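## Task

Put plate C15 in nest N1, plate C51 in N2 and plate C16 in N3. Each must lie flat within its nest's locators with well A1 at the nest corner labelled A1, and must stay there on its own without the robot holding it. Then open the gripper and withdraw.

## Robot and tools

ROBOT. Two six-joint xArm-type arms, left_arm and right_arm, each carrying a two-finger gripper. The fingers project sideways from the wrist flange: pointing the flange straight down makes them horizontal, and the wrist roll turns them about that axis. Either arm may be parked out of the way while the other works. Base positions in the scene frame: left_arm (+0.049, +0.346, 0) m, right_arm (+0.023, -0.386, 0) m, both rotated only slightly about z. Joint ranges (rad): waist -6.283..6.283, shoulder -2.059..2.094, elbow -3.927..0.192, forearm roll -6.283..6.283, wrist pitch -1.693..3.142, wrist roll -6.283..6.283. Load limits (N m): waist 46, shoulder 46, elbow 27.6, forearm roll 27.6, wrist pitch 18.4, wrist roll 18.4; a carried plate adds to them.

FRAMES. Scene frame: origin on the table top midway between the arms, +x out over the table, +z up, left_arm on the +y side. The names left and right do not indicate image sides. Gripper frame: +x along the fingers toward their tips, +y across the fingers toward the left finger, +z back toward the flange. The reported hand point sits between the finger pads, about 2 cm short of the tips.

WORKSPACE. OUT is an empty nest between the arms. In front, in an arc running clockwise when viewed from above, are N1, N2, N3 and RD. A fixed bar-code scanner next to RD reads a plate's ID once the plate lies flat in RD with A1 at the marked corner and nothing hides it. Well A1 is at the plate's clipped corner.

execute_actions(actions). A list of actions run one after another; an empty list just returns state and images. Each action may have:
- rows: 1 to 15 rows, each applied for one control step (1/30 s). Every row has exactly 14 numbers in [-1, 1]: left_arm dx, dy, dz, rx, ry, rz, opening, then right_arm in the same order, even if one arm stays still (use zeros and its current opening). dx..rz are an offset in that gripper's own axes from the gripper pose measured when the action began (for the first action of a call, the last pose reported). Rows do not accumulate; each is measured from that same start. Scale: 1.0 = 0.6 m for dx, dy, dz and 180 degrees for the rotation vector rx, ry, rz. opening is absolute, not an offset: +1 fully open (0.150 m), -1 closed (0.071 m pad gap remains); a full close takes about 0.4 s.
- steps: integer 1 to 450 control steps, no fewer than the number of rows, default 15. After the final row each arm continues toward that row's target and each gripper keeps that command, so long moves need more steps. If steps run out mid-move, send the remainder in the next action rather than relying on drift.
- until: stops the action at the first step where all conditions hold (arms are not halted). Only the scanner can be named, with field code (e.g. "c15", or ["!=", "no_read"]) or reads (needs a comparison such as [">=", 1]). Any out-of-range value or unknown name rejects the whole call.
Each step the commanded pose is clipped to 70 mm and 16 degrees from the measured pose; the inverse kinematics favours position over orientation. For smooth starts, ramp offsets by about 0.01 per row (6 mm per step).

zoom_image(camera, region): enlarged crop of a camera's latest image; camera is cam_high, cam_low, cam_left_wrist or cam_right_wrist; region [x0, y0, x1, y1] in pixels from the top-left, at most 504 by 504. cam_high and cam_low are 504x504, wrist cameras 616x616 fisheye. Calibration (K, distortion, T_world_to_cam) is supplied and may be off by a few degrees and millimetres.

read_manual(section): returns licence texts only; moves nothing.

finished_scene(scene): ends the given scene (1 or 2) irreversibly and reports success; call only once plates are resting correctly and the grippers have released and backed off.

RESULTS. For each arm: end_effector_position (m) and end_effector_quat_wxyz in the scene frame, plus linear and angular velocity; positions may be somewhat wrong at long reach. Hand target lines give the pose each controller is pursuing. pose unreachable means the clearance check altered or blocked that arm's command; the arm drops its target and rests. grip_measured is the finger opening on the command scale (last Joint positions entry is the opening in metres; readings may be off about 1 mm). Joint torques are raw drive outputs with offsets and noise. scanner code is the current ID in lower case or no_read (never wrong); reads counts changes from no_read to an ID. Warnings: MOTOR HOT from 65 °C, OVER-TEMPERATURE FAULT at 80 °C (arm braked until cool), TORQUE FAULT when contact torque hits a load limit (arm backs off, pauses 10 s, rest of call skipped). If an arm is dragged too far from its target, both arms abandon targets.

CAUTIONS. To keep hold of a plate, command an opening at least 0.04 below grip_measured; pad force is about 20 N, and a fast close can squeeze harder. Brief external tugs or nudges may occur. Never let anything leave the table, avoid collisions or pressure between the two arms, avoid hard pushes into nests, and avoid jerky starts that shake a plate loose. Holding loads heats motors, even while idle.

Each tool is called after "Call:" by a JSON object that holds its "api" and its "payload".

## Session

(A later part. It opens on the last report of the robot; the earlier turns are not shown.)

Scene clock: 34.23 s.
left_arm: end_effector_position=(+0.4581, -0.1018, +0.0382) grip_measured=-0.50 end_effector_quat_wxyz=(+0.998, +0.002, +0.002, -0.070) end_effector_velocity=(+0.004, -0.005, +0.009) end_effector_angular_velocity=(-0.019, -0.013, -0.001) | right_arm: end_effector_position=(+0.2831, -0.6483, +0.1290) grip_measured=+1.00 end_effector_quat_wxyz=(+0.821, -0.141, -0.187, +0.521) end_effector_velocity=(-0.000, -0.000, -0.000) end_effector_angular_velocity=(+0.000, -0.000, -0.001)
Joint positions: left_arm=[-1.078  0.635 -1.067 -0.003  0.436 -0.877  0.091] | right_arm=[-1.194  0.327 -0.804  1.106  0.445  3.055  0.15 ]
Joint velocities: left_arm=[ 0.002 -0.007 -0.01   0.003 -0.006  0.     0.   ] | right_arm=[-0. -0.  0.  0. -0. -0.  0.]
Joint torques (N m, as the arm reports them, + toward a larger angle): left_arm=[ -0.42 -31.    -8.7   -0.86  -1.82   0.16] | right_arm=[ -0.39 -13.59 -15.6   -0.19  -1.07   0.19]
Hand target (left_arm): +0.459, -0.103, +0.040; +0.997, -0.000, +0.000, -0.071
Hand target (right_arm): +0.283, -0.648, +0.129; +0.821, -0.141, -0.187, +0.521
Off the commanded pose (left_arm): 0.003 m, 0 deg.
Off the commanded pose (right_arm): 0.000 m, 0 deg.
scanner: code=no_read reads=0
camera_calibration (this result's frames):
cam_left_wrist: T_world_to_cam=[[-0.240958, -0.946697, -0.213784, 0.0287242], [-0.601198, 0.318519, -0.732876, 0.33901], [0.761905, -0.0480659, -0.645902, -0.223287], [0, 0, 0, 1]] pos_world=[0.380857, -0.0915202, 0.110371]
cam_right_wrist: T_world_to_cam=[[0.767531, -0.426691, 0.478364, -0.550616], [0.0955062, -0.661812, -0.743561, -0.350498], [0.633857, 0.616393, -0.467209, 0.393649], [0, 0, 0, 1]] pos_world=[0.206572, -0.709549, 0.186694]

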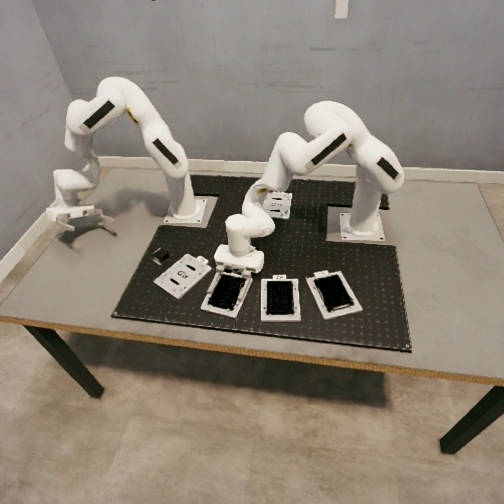

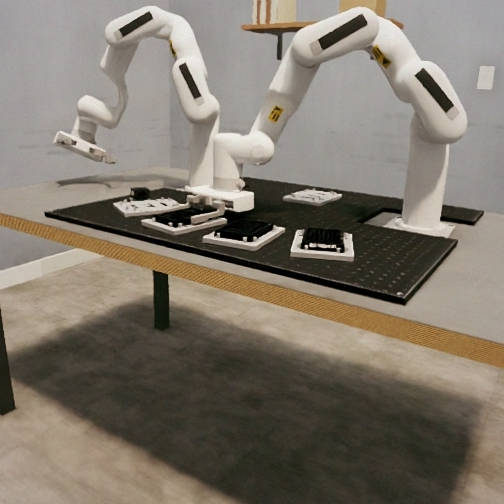

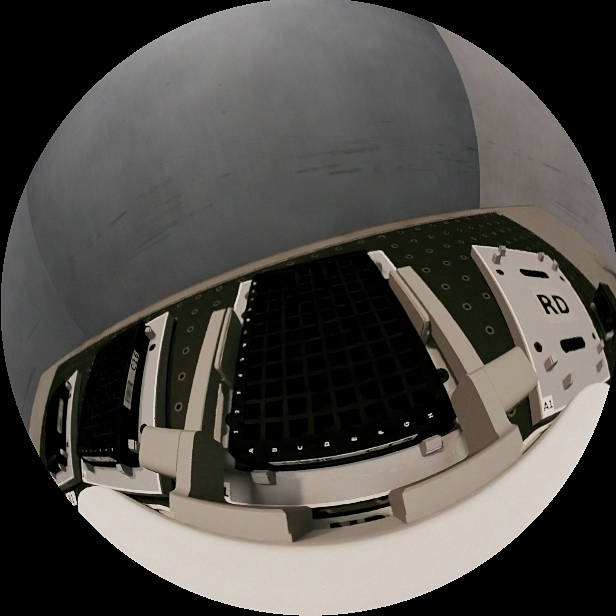

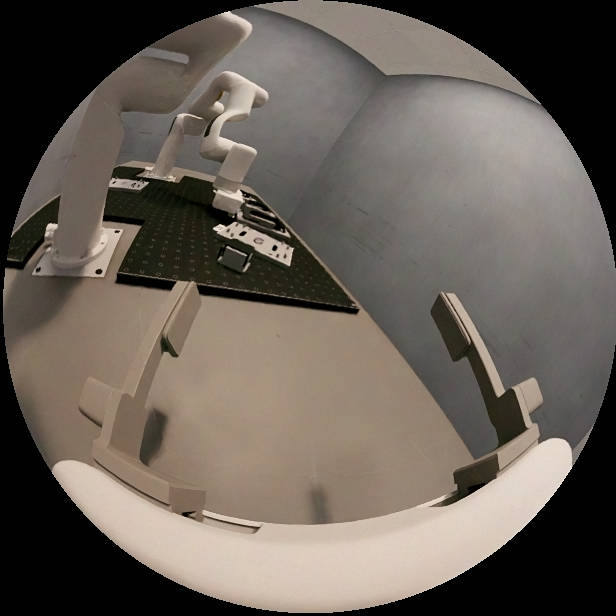

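Call:
{"api": "execute_actions", "payload": {"actions": []}}

Call:
{"api": "zoom_image", "payload": {"camera": "cam_left_wrist", "region": [170, 220, 520, 540]}}

Call:
{"api": "zoom_image", "payload": {"camera": "cam_high", "region": [190, 245, 275, 325]}}

Scene clock: 35.10 s.
left_arm: end_effector_position=(+0.4587, -0.1033, +0.0402) grip_measured=-0.50 end_effector_quat_wxyz=(+0.997, -0.000, +0.000, -0.071) end_effector_velocity=(-0.000, -0.001, +0.000) end_effector_angular_velocity=(-0.000, -0.000, -0.001) | right_arm: end_effector_position=(+0.2831, -0.6483, +0.1290) grip_measured=+1.00 end_effector_quat_wxyz=(+0.821, -0.141, -0.187, +0.521) end_effector_velocity=(-0.000, +0.000, -0.000) end_effector_angular_velocity=(-0.000, +0.001, +0.001)
Joint positions: left_arm=[-1.078  0.634 -1.069 -0.002  0.435 -0.876  0.091] | right_arm=[-1.194  0.327 -0.804  1.106  0.445  3.055  0.15 ]
Joint velocities: left_arm=[-0.001 -0.    -0.    -0.001  0.     0.    -0.   ] | right_arm=[-0.     0.    -0.    -0.001 -0.     0.     0.   ]
Joint torques (N m, as the arm reports them, + toward a larger angle): left_arm=[ -1.25 -30.4   -8.29  -0.58  -2.02   0.2 ] | right_arm=[ -0.23 -14.04 -15.46  -0.26  -1.25   0.46]
Hand target (left_arm): +0.459, -0.103, +0.040; +0.997, -0.000, +0.000, -0.071
Hand target (right_arm): +0.283, -0.648, +0.129; +0.821, -0.141, -0.187, +0.521
Off the commanded pose (left_arm): 0.000 m, 0 deg.
Off the commanded pose (right_arm): 0.000 m, 0 deg.
scanner: code=no_read reads=0
camera_calibration (this result's frames):
cam_left_wrist: T_world_to_cam=[[-0.24134, -0.947332, -0.210516, 0.0278886], [-0.598871, 0.316083, -0.73583, 0.34009], [0.763615, -0.0515136, -0.643613, -0.223727], [0, 0, 0, 1]] pos_world=[0.381242, -0.0926018, 0.112125]
cam_right_wrist: T_world_to_cam=[[0.767531, -0.42669, 0.478364, -0.550616], [0.0955062, -0.661812, -0.743561, -0.350498], [0.633857, 0.616393, -0.467209, 0.393649], [0, 0, 0, 1]] pos_world=[0.206572, -0.709549, 0.186694]

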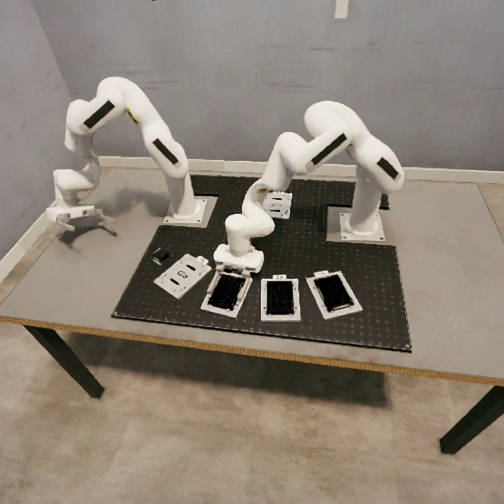

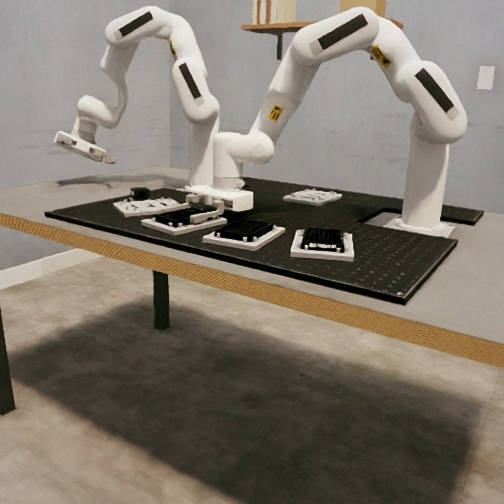

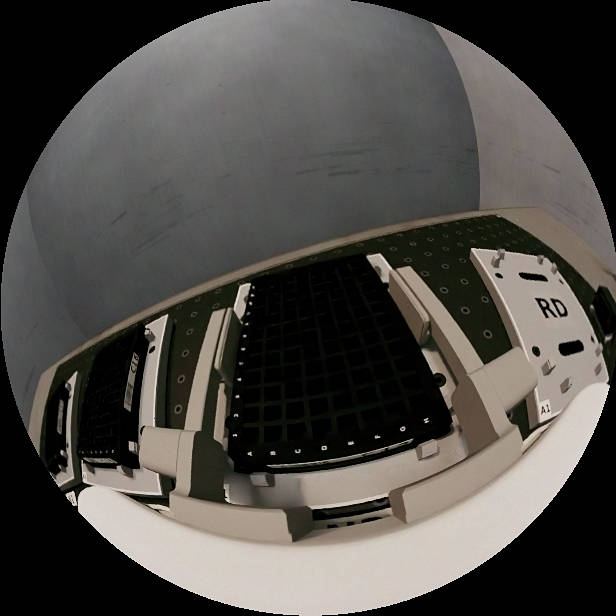

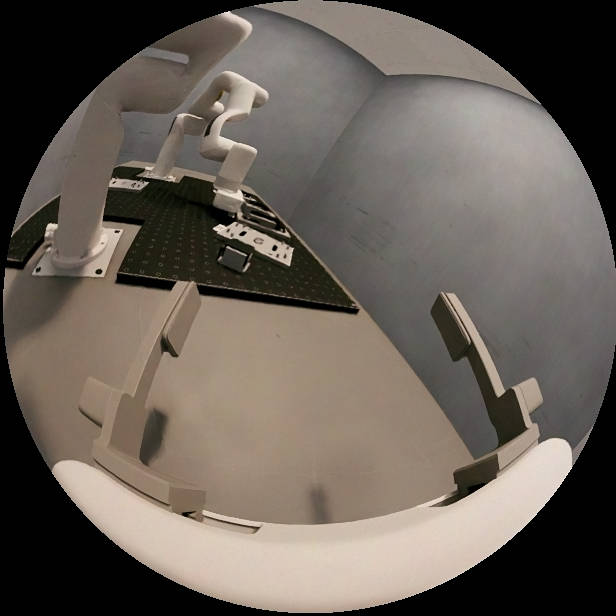

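Region (170, 220, 520, 540) of cam_left_wrist's 616x616 image, scaled by 1.440, with more detail than that image has; it fills the top 461 rows of this view, and the rest is white.

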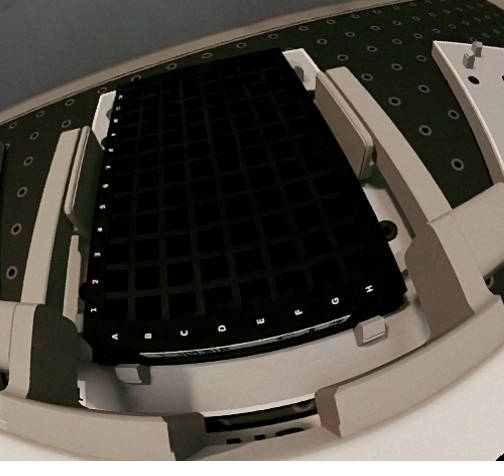

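Region (190, 245, 275, 325) of cam_high's 504x504 image, scaled by 5.929, with more detail than that image has; it fills the top 474 rows of this view, and the rest is white.

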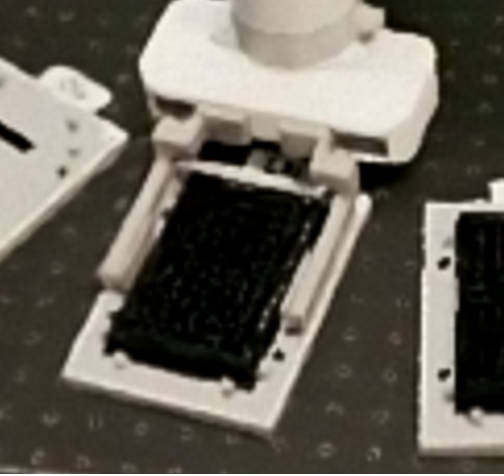

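Call:
{"api": "execute_actions", "payload": {"actions": [{"rows":[[0,0,0,0,0,-0.002,-0.53,0,0,0,0,0,0,1],[0,0,0,0,0,-0.003,-0.56,0,0,0,0,0,0,1],[0,0,0,0,0,-0.003,-0.58,0,0,0,0,0,0,1],[0,0,0,0,0,-0.003,-0.6,0,0,0,0,0,0,1],[0,0,0,0,0,-0.003,-0.62,0,0,0,0,0,0,1],[0,0,0,0,0,-0.003,-0.64,0,0,0,0,0,0,1],[0,0,0,0,0,-0.003,-0.66,0,0,0,0,0,0,1],[0,0,0,0,0,-0.003,-0.68,0,0,0,0,0,0,1],[0,0,0,0,0,-0.003,-0.70,0,0,0,0,0,0,1],[0,0,0,0,0,-0.003,-0.72,0,0,0,0,0,0,1],[0,0,0,0,0,-0.003,-0.74,0,0,0,0,0,0,1],[0,0,0,0,0,-0.003,-0.76,0,0,0,0,0,0,1],[0,0,0,0,0,-0.003,-0.78,0,0,0,0,0,0,1],[0,0,0,0,0,-0.003,-0.8,0,0,0,0,0,0,1]],"steps":20}]}}

Call:
{"api": "zoom_image", "payload": {"camera": "cam_left_wrist", "region": [170, 220, 520, 540]}}

Call:
{"api": "zoom_image", "payload": {"camera": "cam_left_wrist", "region": [30, 320, 170, 480]}}

Scene clock: 38.67 s.
left_arm: end_effector_position=(+0.4587, -0.1032, +0.0402) grip_measured=-0.65 end_effector_quat_wxyz=(+0.997, -0.000, +0.000, -0.076) end_effector_velocity=(+0.000, +0.000, -0.000) end_effector_angular_velocity=(+0.000, +0.000, +0.001) | right_arm: end_effector_position=(+0.2831, -0.6483, +0.1290) grip_measured=+1.00 end_effector_quat_wxyz=(+0.821, -0.141, -0.187, +0.521) end_effector_velocity=(+0.000, -0.000, +0.000) end_effector_angular_velocity=(-0.000, -0.000, -0.002)
Joint positions: left_arm=[-1.077  0.631 -1.065 -0.002  0.433 -0.865  0.085] | right_arm=[-1.194  0.327 -0.804  1.106  0.445  3.055  0.15 ]
Joint velocities: left_arm=[ 0.     0.001 -0.    -0.001 -0.     0.     0.   ] | right_arm=[-0.     0.    -0.     0.001 -0.     0.     0.   ]
Joint torques (N m, as the arm reports them, + toward a larger angle): left_arm=[ -0.26 -30.58  -8.69  -0.97  -2.19   0.33] | right_arm=[ -0.2  -13.71 -15.46  -0.37  -1.16   0.14]
Hand target (left_arm): +0.459, -0.103, +0.040; +0.997, -0.000, +0.000, -0.076
Hand target (right_arm): +0.283, -0.648, +0.129; +0.821, -0.141, -0.187, +0.521
Off the commanded pose (left_arm): 0.000 m, 0 deg.
Off the commanded pose (right_arm): 0.000 m, 0 deg.
scanner: code=no_read reads=0
camera_calibration (this result's frames):
cam_left_wrist: T_world_to_cam=[[-0.250228, -0.945017, -0.210543, 0.0322132], [-0.595885, 0.321716, -0.735812, 0.339284], [0.76309, -0.0586617, -0.643624, -0.224229], [0, 0, 0, 1]] pos_world=[0.381343, -0.0918649, 0.112112]
cam_right_wrist: T_world_to_cam=[[0.767531, -0.426691, 0.478364, -0.550616], [0.0955061, -0.661812, -0.743561, -0.350498], [0.633857, 0.616393, -0.467209, 0.393649], [0, 0, 0, 1]] pos_world=[0.206572, -0.709549, 0.186694]

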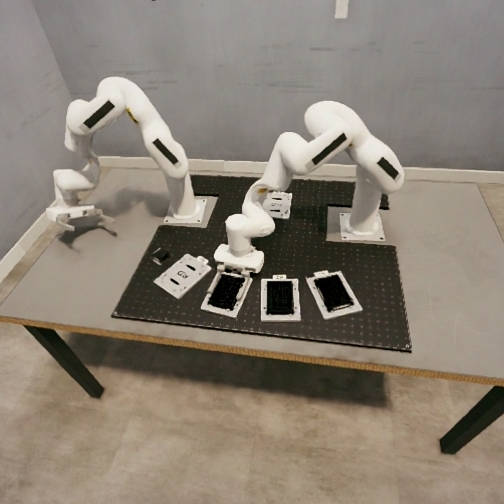

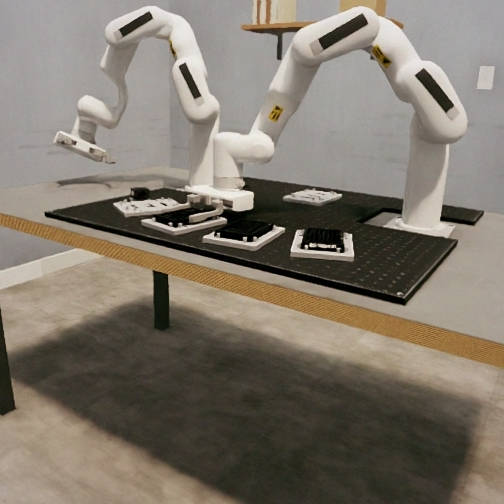

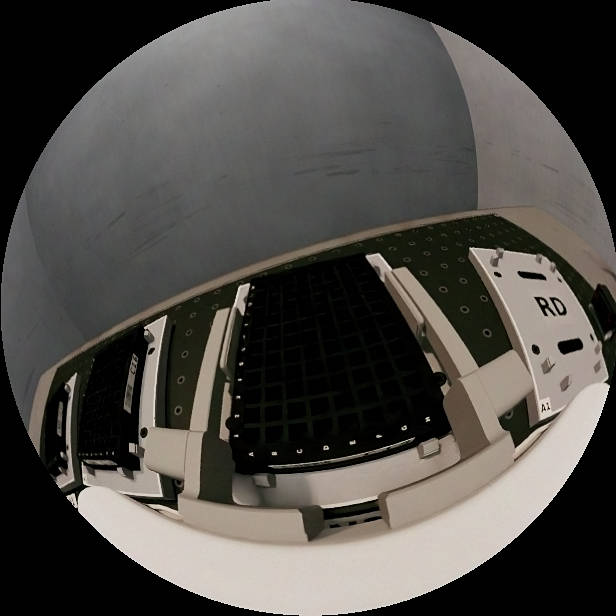

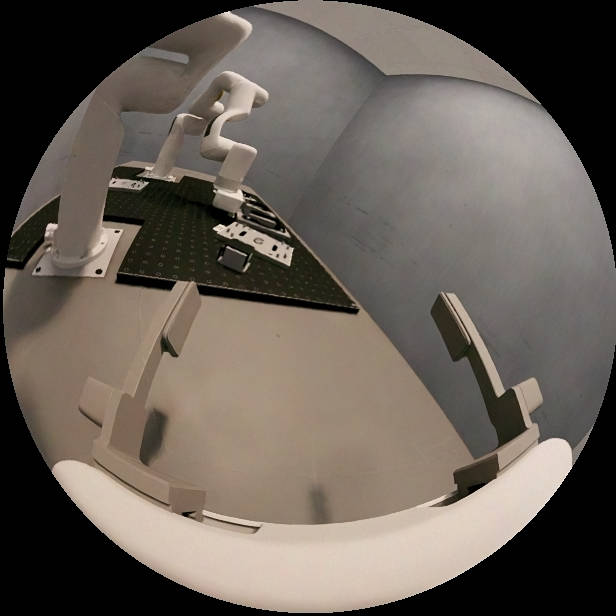

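Region (170, 220, 520, 540) of cam_left_wrist's 616x616 image, scaled by 1.440, with more detail than that image has; it fills the top 461 rows of this view, and the rest is white.

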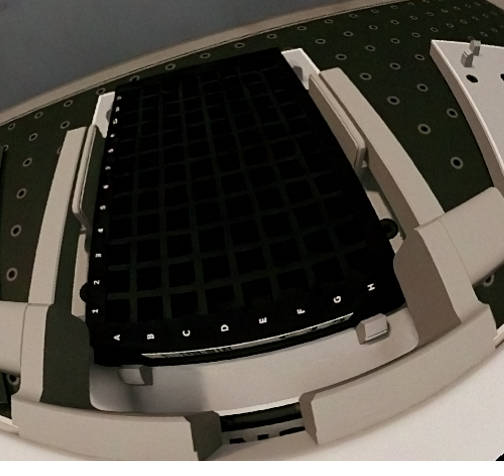

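Region (30, 320, 170, 480) of cam_left_wrist's 616x616 image, scaled by 3.150, with more detail than that image has; it fills the left 441 columns of this view, and the rest is white.

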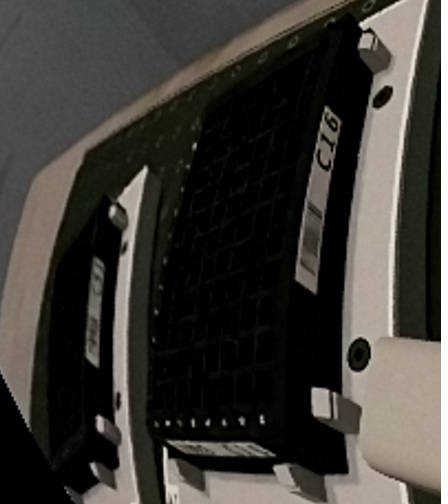

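Call:
{"api": "execute_actions", "payload": {"actions": [{"rows":[[0,0,0.002,0,0,0,-0.8,0,0,0,0,0,0,1],[0,0,0.005,0,0,0,-0.8,0,0,0,0,0,0,1],[0,0,0.008,0,0,0,-0.8,0,0,0,0,0,0,1],[0,0,0.012,0,0,0,-0.8,0,0,0,0,0,0,1],[0,0,0.016,0,0,0,-0.8,0,0,0,0,0,0,1],[0,0,0.02,0,0,0,-0.8,0,0,0,0,0,0,1],[0,0,0.024,0,0,0,-0.8,0,0,0,0,0,0,1],[0,0,0.028,0,0,0,-0.8,0,0,0,0,0,0,1],[0,0,0.031,0,0,0,-0.8,0,0,0,0,0,0,1],[0,0,0.033,0,0,0,-0.8,0,0,0,0,0,0,1]],"steps":14}]}}

Scene clock: 43.87 s.
left_arm: end_effector_position=(+0.4591, -0.1036, +0.0592) grip_measured=-0.65 end_effector_quat_wxyz=(+0.997, -0.001, -0.000, -0.076) end_effector_velocity=(-0.003, +0.002, +0.012) end_effector_angular_velocity=(+0.010, +0.006, -0.004) | right_arm: end_effector_position=(+0.2831, -0.6483, +0.1290) grip_measured=+1.00 end_effector_quat_wxyz=(+0.821, -0.141, -0.187, +0.521) end_effector_velocity=(-0.000, +0.000, -0.000) end_effector_angular_velocity=(-0.000, +0.001, +0.001)
Joint positions: left_arm=[-1.076  0.581 -1.053 -0.002  0.469 -0.866  0.085] | right_arm=[-1.194  0.327 -0.804  1.106  0.445  3.055  0.15 ]
Joint velocities: left_arm=[-0.003 -0.042  0.016  0.     0.038  0.     0.   ] | right_arm=[-0.     0.    -0.    -0.001 -0.    -0.     0.   ]
Joint torques (N m, as the arm reports them, + toward a larger angle): left_arm=[ -1.25 -29.63  -8.96  -0.59  -2.29   0.22] | right_arm=[ -0.02 -13.64 -15.47  -0.34  -1.08   0.56]
Hand target (left_arm): +0.459, -0.103, +0.060; +0.997, -0.000, +0.000, -0.076
Hand target (right_arm): +0.283, -0.648, +0.129; +0.821, -0.141, -0.187, +0.521
Off the commanded pose (left_arm): 0.001 m, 0 deg.
Off the commanded pose (right_arm): 0.000 m, 0 deg.
scanner: code=no_read reads=0
camera_calibration (this result's frames):
cam_left_wrist: T_world_to_cam=[[-0.249841, -0.94538, -0.20937, 0.0356441], [-0.59516, 0.320492, -0.736933, 0.353226], [0.763783, -0.0595075, -0.642724, -0.212772], [0, 0, 0, 1]] pos_world=[0.381643, -0.0921704, 0.131013]
cam_right_wrist: T_world_to_cam=[[0.767531, -0.426691, 0.478364, -0.550616], [0.0955061, -0.661812, -0.743562, -0.350498], [0.633858, 0.616393, -0.467209, 0.393649], [0, 0, 0, 1]] pos_world=[0.206572, -0.709549, 0.186694]

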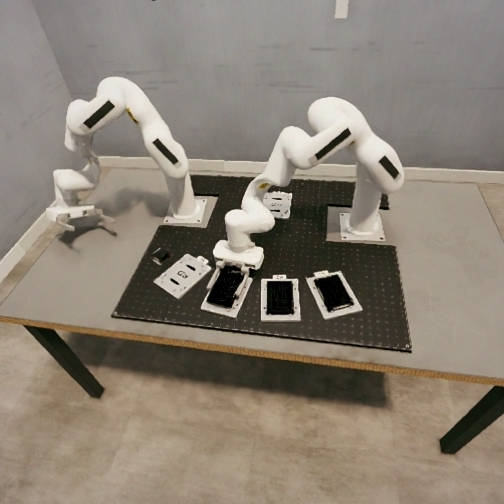

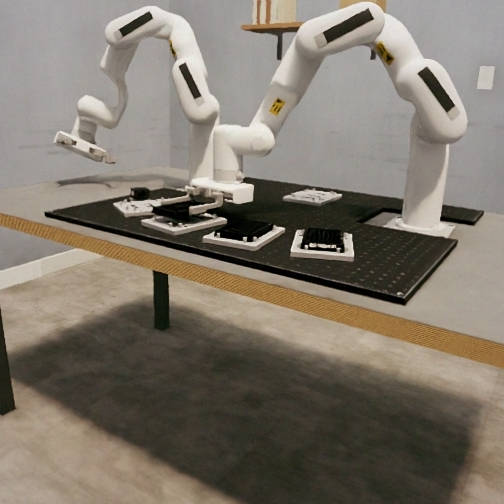

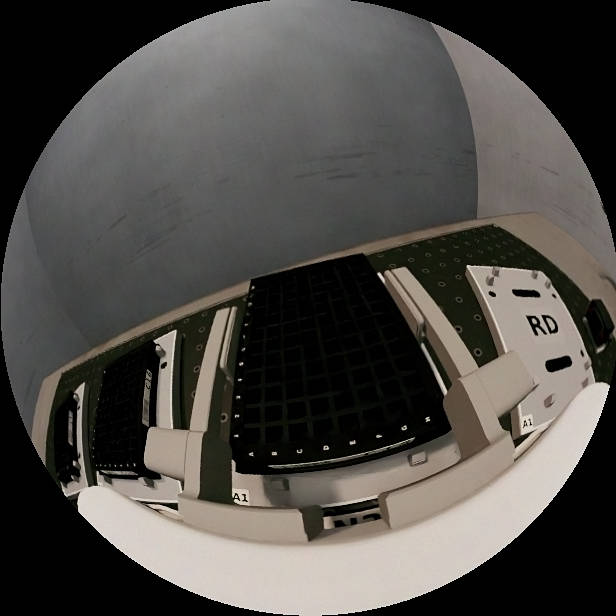

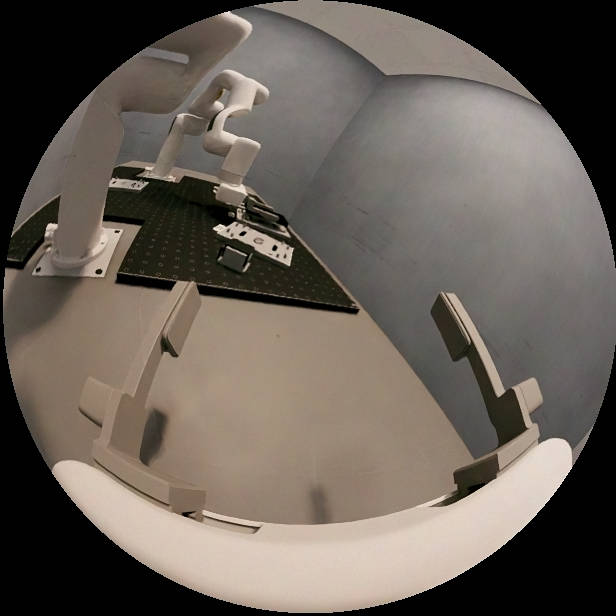

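Call:
{"api": "zoom_image", "payload": {"camera": "cam_left_wrist", "region": [210, 400, 470, 540]}}

Call:
{"api": "zoom_image", "payload": {"camera": "cam_low", "region": [135, 175, 245, 240]}}

Region (210, 400, 470, 540) of cam_left_wrist's 616x616 image, scaled by 1.938, with more detail than that image has; it fills the top 271 rows of this view, and the rest is white.

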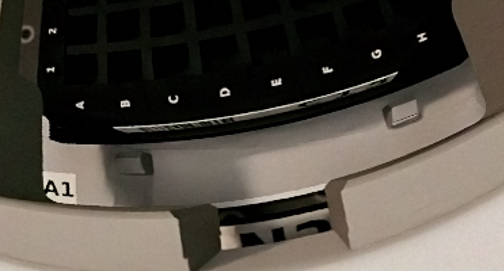

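Region (135, 175, 245, 240) of cam_low's 504x504 image, scaled by 4.582, with more detail than that image has; it fills the top 298 rows of this view, and the rest is white.

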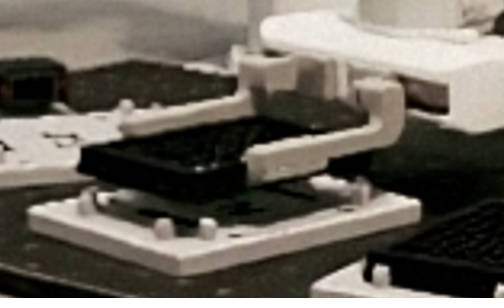

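Call:
{"api": "execute_actions", "payload": {"actions": [{"rows":[[-0.001,-0.006,0.002,0,0,-0.002,-0.8,0,0,0,0,0,0,1],[-0.003,-0.017,0.004,0,0,-0.006,-0.8,0,0,0,0,0,0,1],[-0.007,-0.033,0.006,0,0,-0.012,-0.8,0,0,0,0,0,0,1],[-0.011,-0.053,0.008,0,0,-0.019,-0.8,0,0,0,0,0,0,1],[-0.015,-0.077,0.009,0,0,-0.027,-0.8,0,0,0,0,0,0,1],[-0.021,-0.103,0.01,0,0,-0.037,-0.8,0,0,0,0,0,0,1],[-0.026,-0.13,0.01,0,0,-0.046,-0.8,0,0,0,0,0,0,1],[-0.031,-0.157,0.01,0,0,-0.056,-0.8,0,0,0,0,0,0,1],[-0.037,-0.184,0.01,0,0,-0.065,-0.8,0,0,0,0,0,0,1],[-0.042,-0.21,0.009,0,0,-0.075,-0.8,0,0,0,0,0,0,1],[-0.047,-0.235,0.008,0,0,-0.083,-0.8,0,0,0,0,0,0,1],[-0.051,-0.258,0.007,0,0,-0.092,-0.8,0,0,0,0,0,0,1],[-0.055,-0.277,0.006,0,0,-0.098,-0.8,0,0,0,0,0,0,1],[-0.058,-0.292,0.004,0,0,-0.104,-0.8,0,0,0,0,0,0,1],[-0.06,-0.3015,0.003,0.0006,0,-0.107,-0.8,0,0,0,0,0,0,1]],"steps":28}]}}

Call:
{"api": "zoom_image", "payload": {"camera": "cam_left_wrist", "region": [210, 400, 470, 540]}}

Scene clock: 47.87 s.
left_arm: end_effector_position=(+0.3965, -0.2756, +0.0615) grip_measured=-0.65 end_effector_quat_wxyz=(+0.971, -0.001, -0.001, -0.240) end_effector_velocity=(-0.000, -0.013, +0.000) end_effector_angular_velocity=(+0.002, +0.001, -0.011) | right_arm: end_effector_position=(+0.2831, -0.6483, +0.1290) grip_measured=+1.00 end_effector_quat_wxyz=(+0.821, -0.141, -0.187, +0.521) end_effector_velocity=(+0.000, +0.000, -0.000) end_effector_angular_velocity=(-0.000, +0.000, +0.001)
Joint positions: left_arm=[-1.256  0.803 -1.48   0.001  0.675 -0.713  0.085] | right_arm=[-1.194  0.327 -0.804  1.106  0.445  3.055  0.15 ]
Joint velocities: left_arm=[-0.006  0.03  -0.059  0.     0.031  0.006  0.   ] | right_arm=[ 0.     0.     0.    -0.001  0.     0.     0.   ]
Joint torques (N m, as the arm reports them, + toward a larger angle): left_arm=[ -0.87 -37.7  -10.89  -0.93  -1.97   0.47] | right_arm=[ -1.04 -13.43 -16.04  -0.59  -1.15   0.37]
Hand target (left_arm): +0.396, -0.277, +0.061; +0.970, -0.000, -0.001, -0.241
Hand target (right_arm): +0.283, -0.648, +0.129; +0.821, -0.141, -0.187, +0.521
Off the commanded pose (left_arm): 0.001 m, 0 deg.
Off the commanded pose (right_arm): 0.000 m, 0 deg.
scanner: code=no_read reads=0
camera_calibration (this result's frames):
cam_left_wrist: T_world_to_cam=[[-0.545972, -0.81081, -0.210953, 0.0125521], [-0.455927, 0.498786, -0.737118, 0.366771], [0.702884, -0.306267, -0.641993, -0.21763], [0, 0, 0, 1]] pos_world=[0.327043, -0.239416, 0.133285]
cam_right_wrist: T_world_to_cam=[[0.767531, -0.426691, 0.478364, -0.550616], [0.0955061, -0.661812, -0.743562, -0.350498], [0.633858, 0.616393, -0.467209, 0.393649], [0, 0, 0, 1]] pos_world=[0.206572, -0.709549, 0.186694]

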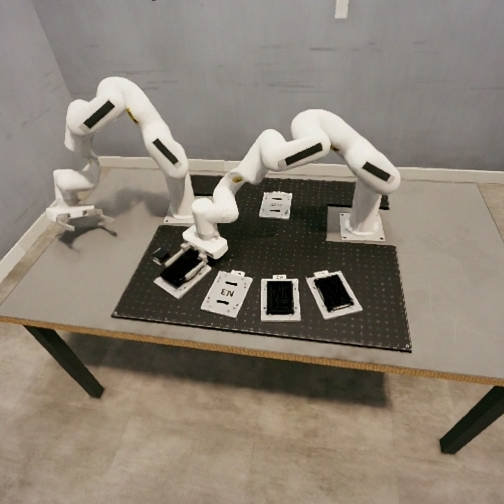

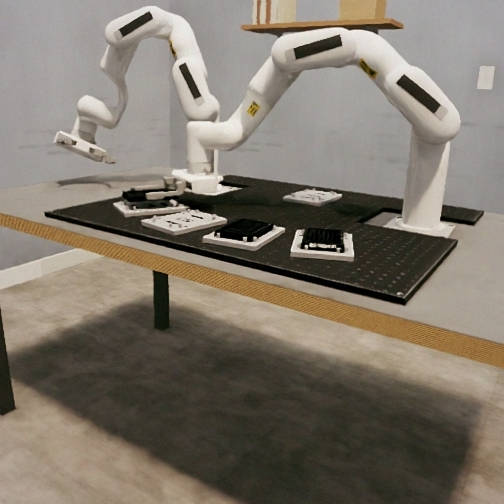

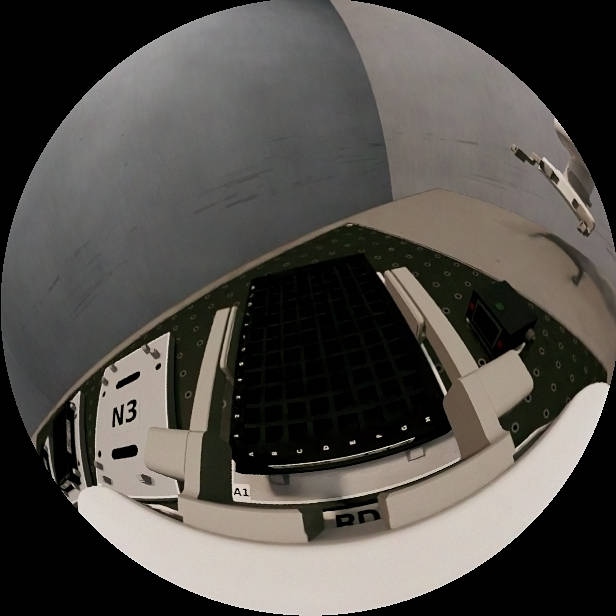

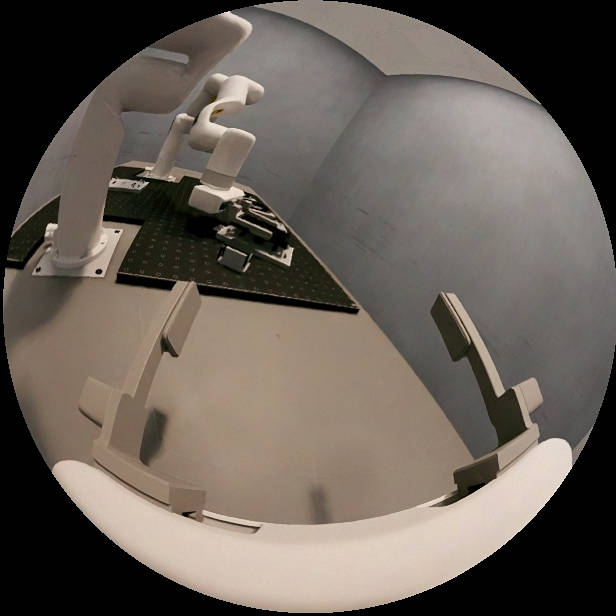

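Region (210, 400, 470, 540) of cam_left_wrist's 616x616 image, scaled by 1.938, with more detail than that image has; it fills the top 271 rows of this view, and the rest is white.

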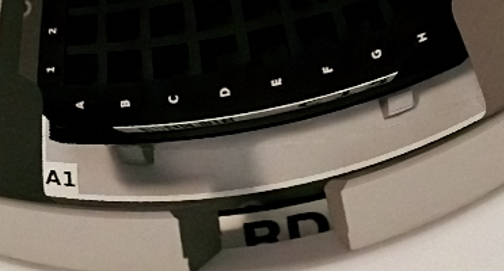

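Call:
{"api": "execute_actions", "payload": {"actions": [{"rows":[[0.002,-0.001,-0.002,0,0,0,-0.8,0,0,0,0,0,0,1],[0.003,-0.001,-0.004,0,0,0,-0.8,0,0,0,0,0,0,1],[0.004,0,-0.007,0,0.0006,0,-0.8,0,0,0,0,0,0,1],[0.004,0,-0.01,0.0006,0.0006,0,-0.8,0,0,0,0,0,0,1],[0.004,0,-0.013,0.0006,0.0006,0,-0.8,0,0,0,0,0,0,1],[0.004,0,-0.016,0.0006,0.0006,0,-0.8,0,0,0,0,0,0,1]],"steps":15}]}}

Call:
{"api": "zoom_image", "payload": {"camera": "cam_left_wrist", "region": [170, 220, 520, 540]}}

Call:
{"api": "zoom_image", "payload": {"camera": "cam_low", "region": [105, 165, 215, 225]}}

Scene clock: 50.33 s.
left_arm: end_effector_position=(+0.3986, -0.2768, +0.0523) grip_measured=-0.65 end_effector_quat_wxyz=(+0.971, +0.000, -0.000, -0.240) end_effector_velocity=(+0.001, -0.002, +0.001) end_effector_angular_velocity=(-0.005, -0.003, -0.001) | right_arm: end_effector_position=(+0.2831, -0.6483, +0.1290) grip_measured=+1.00 end_effector_quat_wxyz=(+0.821, -0.141, -0.187, +0.521) end_effector_velocity=(+0.000, -0.000, +0.000) end_effector_angular_velocity=(+0.000, -0.000, -0.000)
Joint positions: left_arm=[-1.253  0.83  -1.498  0.001  0.669 -0.71   0.085] | right_arm=[-1.194  0.327 -0.804  1.106  0.445  3.055  0.15 ]
Joint velocities: left_arm=[ 0.001  0.003 -0.006  0.002 -0.003  0.    -0.   ] | right_arm=[-0.    -0.    -0.     0.001  0.     0.     0.   ]
Joint torques (N m, as the arm reports them, + toward a larger angle): left_arm=[ -1.24 -36.56 -10.39  -0.52  -2.05   0.42] | right_arm=[ -0.8  -12.89 -15.79  -0.41  -1.08   0.31]
Hand target (left_arm): +0.399, -0.277, +0.052; +0.971, +0.001, -0.000, -0.240
Hand target (right_arm): +0.283, -0.648, +0.129; +0.821, -0.141, -0.187, +0.521
Off the commanded pose (left_arm): 0.000 m, 0 deg.
Off the commanded pose (right_arm): 0.000 m, 0 deg.
scanner: code=no_read reads=0
camera_calibration (this result's frames):
cam_left_wrist: T_world_to_cam=[[-0.546163, -0.810313, -0.212363, 0.011066], [-0.456385, 0.500425, -0.735722, 0.362114], [0.702437, -0.304905, -0.643129, -0.224757], [0, 0, 0, 1]] pos_world=[0.329185, -0.240774, 0.124218]
cam_right_wrist: T_world_to_cam=[[0.76753, -0.426691, 0.478364, -0.550616], [0.095506, -0.661812, -0.743562, -0.350498], [0.633858, 0.616393, -0.467209, 0.393649], [0, 0, 0, 1]] pos_world=[0.206572, -0.709549, 0.186694]

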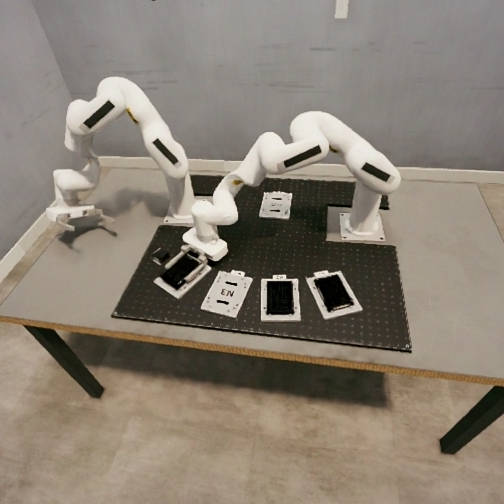

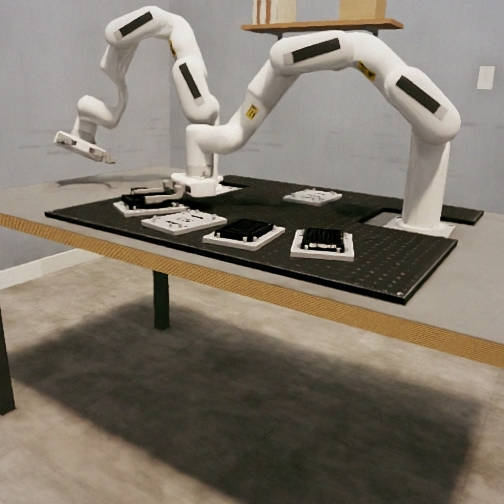

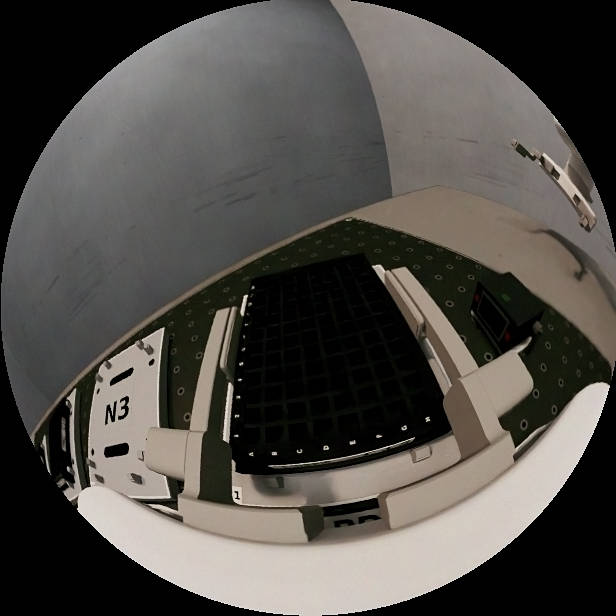

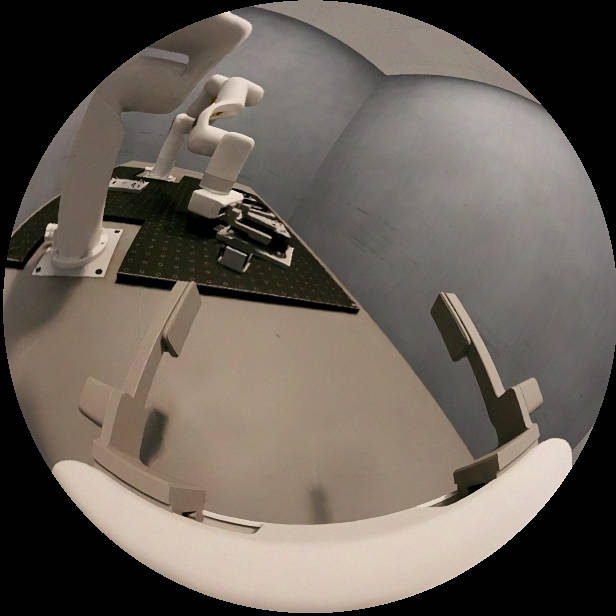

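Region (170, 220, 520, 540) of cam_left_wrist's 616x616 image, scaled by 1.440, with more detail than that image has; it fills the top 461 rows of this view, and the rest is white.

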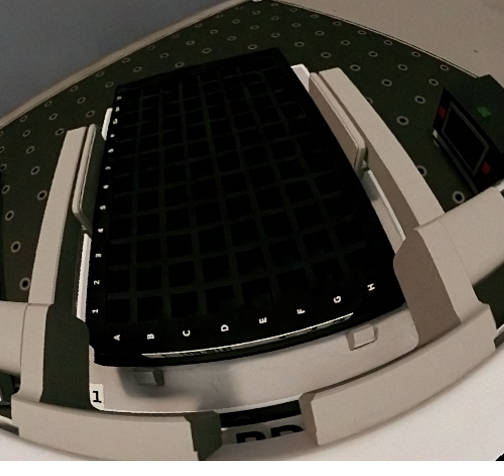

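Region (105, 165, 215, 225) of cam_low's 504x504 image, scaled by 4.582, with more detail than that image has; it fills the top 275 rows of this view, and the rest is white.

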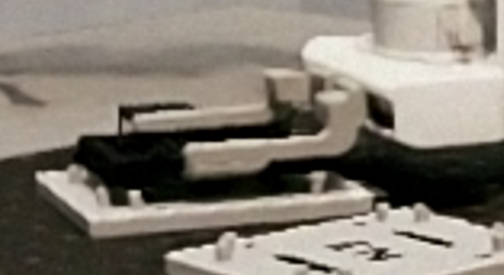

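Call:
{"api": "execute_actions", "payload": {"actions": [{"rows":[[0.0005,0,-0.002,0,0,0,-0.8,0,0,0,0,0,0,1],[0.0005,0,-0.004,0,0,0,-0.8,0,0,0,0,0,0,1],[0.0005,0,-0.006,0,0,0,-0.8,0,0,0,0,0,0,1],[0.0005,0,-0.008,0,0,0,-0.8,0,0,0,0,0,0,1],[0.0005,0,-0.01,0,0,0,-0.8,0,0,0,0,0,0,1],[0.0005,0,-0.012,0,0,0,-0.8,0,0,0,0,0,0,1],[0.0005,0,-0.014,0,0,0,-0.8,0,0,0,0,0,0,1],[0.0005,0,-0.016,0,0,0,-0.8,0,0,0,0,0,0,1],[0.0005,0,-0.0175,0,0,0,-0.8,0,0,0,0,0,0,1],[0.0005,0,-0.019,0,0,0,-0.8,0,0,0,0,0,0,1]],"steps":18}]}}

Call:
{"api": "zoom_image", "payload": {"camera": "cam_left_wrist", "region": [170, 220, 520, 540]}}

Call:
{"api": "zoom_image", "payload": {"camera": "cam_low", "region": [105, 165, 215, 225]}}

Scene clock: 52.97 s.
left_arm: end_effector_position=(+0.3988, -0.2770, +0.0412) grip_measured=-0.65 end_effector_quat_wxyz=(+0.971, +0.000, -0.000, -0.241) end_effector_velocity=(+0.001, -0.000, -0.001) end_effector_angular_velocity=(-0.002, -0.001, +0.001) | right_arm: end_effector_position=(+0.2831, -0.6483, +0.1290) grip_measured=+1.00 end_effector_quat_wxyz=(+0.821, -0.141, -0.187, +0.521) end_effector_velocity=(-0.000, +0.000, -0.000) end_effector_angular_velocity=(+0.000, +0.000, +0.001)
Joint positions: left_arm=[-1.253  0.856 -1.507  0.001  0.652 -0.71   0.085] | right_arm=[-1.194  0.327 -0.804  1.106  0.445  3.055  0.15 ]
Joint velocities: left_arm=[ 0.001  0.004 -0.003 -0.    -0.003  0.     0.   ] | right_arm=[ 0.     0.    -0.    -0.001  0.    -0.     0.   ]
Joint torques (N m, as the arm reports them, + toward a larger angle): left_arm=[ -1.05 -37.57 -10.66  -1.02  -1.85   0.15] | right_arm=[ -0.49 -13.66 -15.68  -0.39  -1.05   0.35]
Hand target (left_arm): +0.399, -0.277, +0.041; +0.971, +0.000, -0.000, -0.240
Hand target (right_arm): +0.283, -0.648, +0.129; +0.821, -0.141, -0.187, +0.521
Off the commanded pose (left_arm): 0.000 m, 0 deg.
Off the commanded pose (right_arm): 0.000 m, 0 deg.
scanner: code=no_read reads=0
camera_calibration (this result's frames):
cam_left_wrist: T_world_to_cam=[[-0.546278, -0.810248, -0.212319, 0.00873925], [-0.456322, 0.500453, -0.735743, 0.35406], [0.702389, -0.305035, -0.64312, -0.23211], [0, 0, 0, 1]] pos_world=[0.329371, -0.240911, 0.113078]
cam_right_wrist: T_world_to_cam=[[0.767531, -0.426691, 0.478364, -0.550616], [0.0955061, -0.661812, -0.743562, -0.350498], [0.633858, 0.616393, -0.467209, 0.393649], [0, 0, 0, 1]] pos_world=[0.206572, -0.709549, 0.186694]

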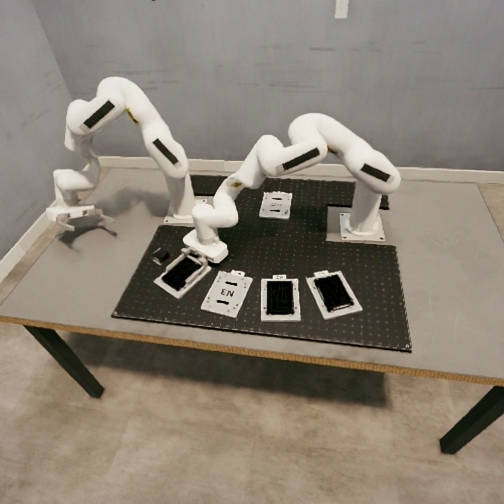

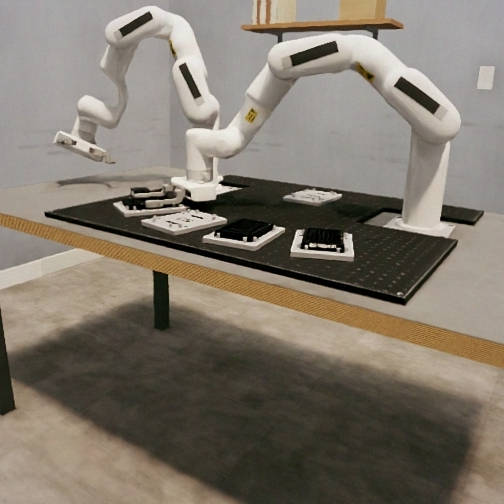

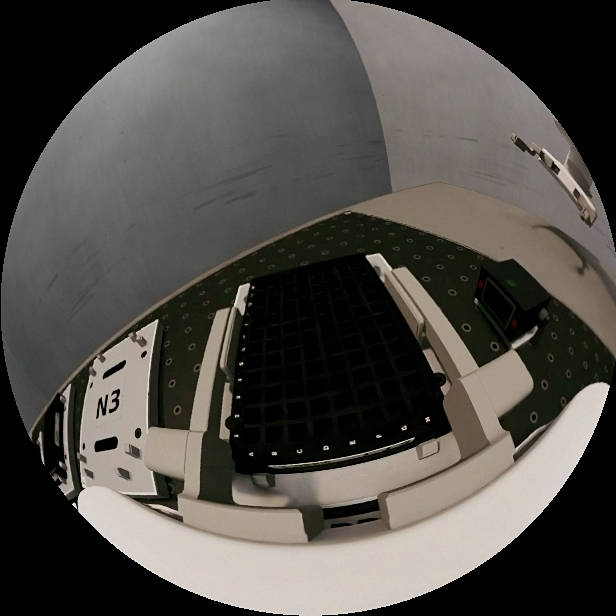

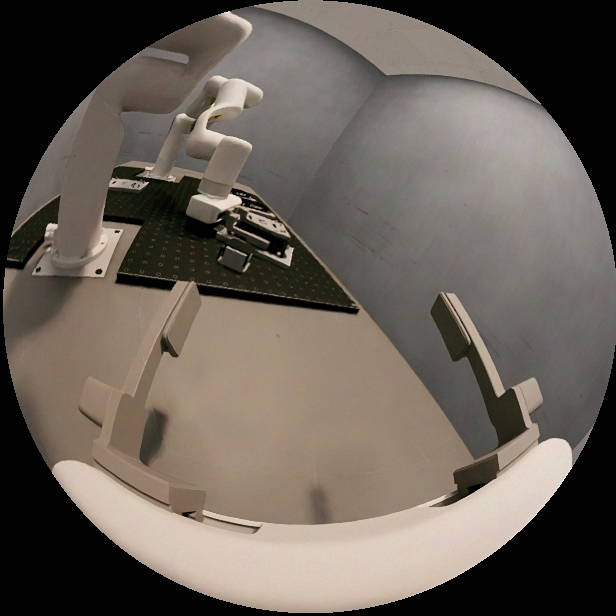

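Region (170, 220, 520, 540) of cam_left_wrist's 616x616 image, scaled by 1.440, with more detail than that image has; it fills the top 461 rows of this view, and the rest is white.

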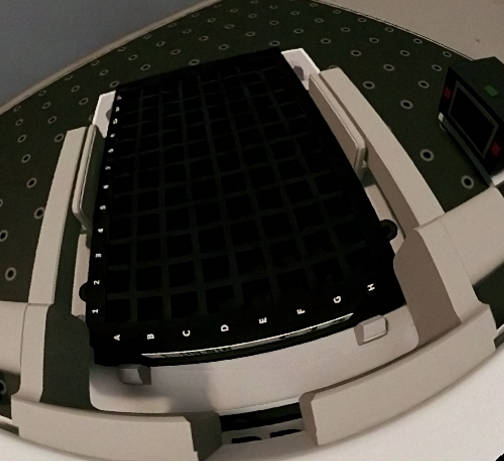

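Region (105, 165, 215, 225) of cam_low's 504x504 image, scaled by 4.582, with more detail than that image has; it fills the top 275 rows of this view, and the rest is white.

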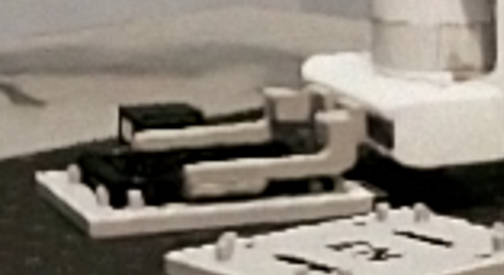

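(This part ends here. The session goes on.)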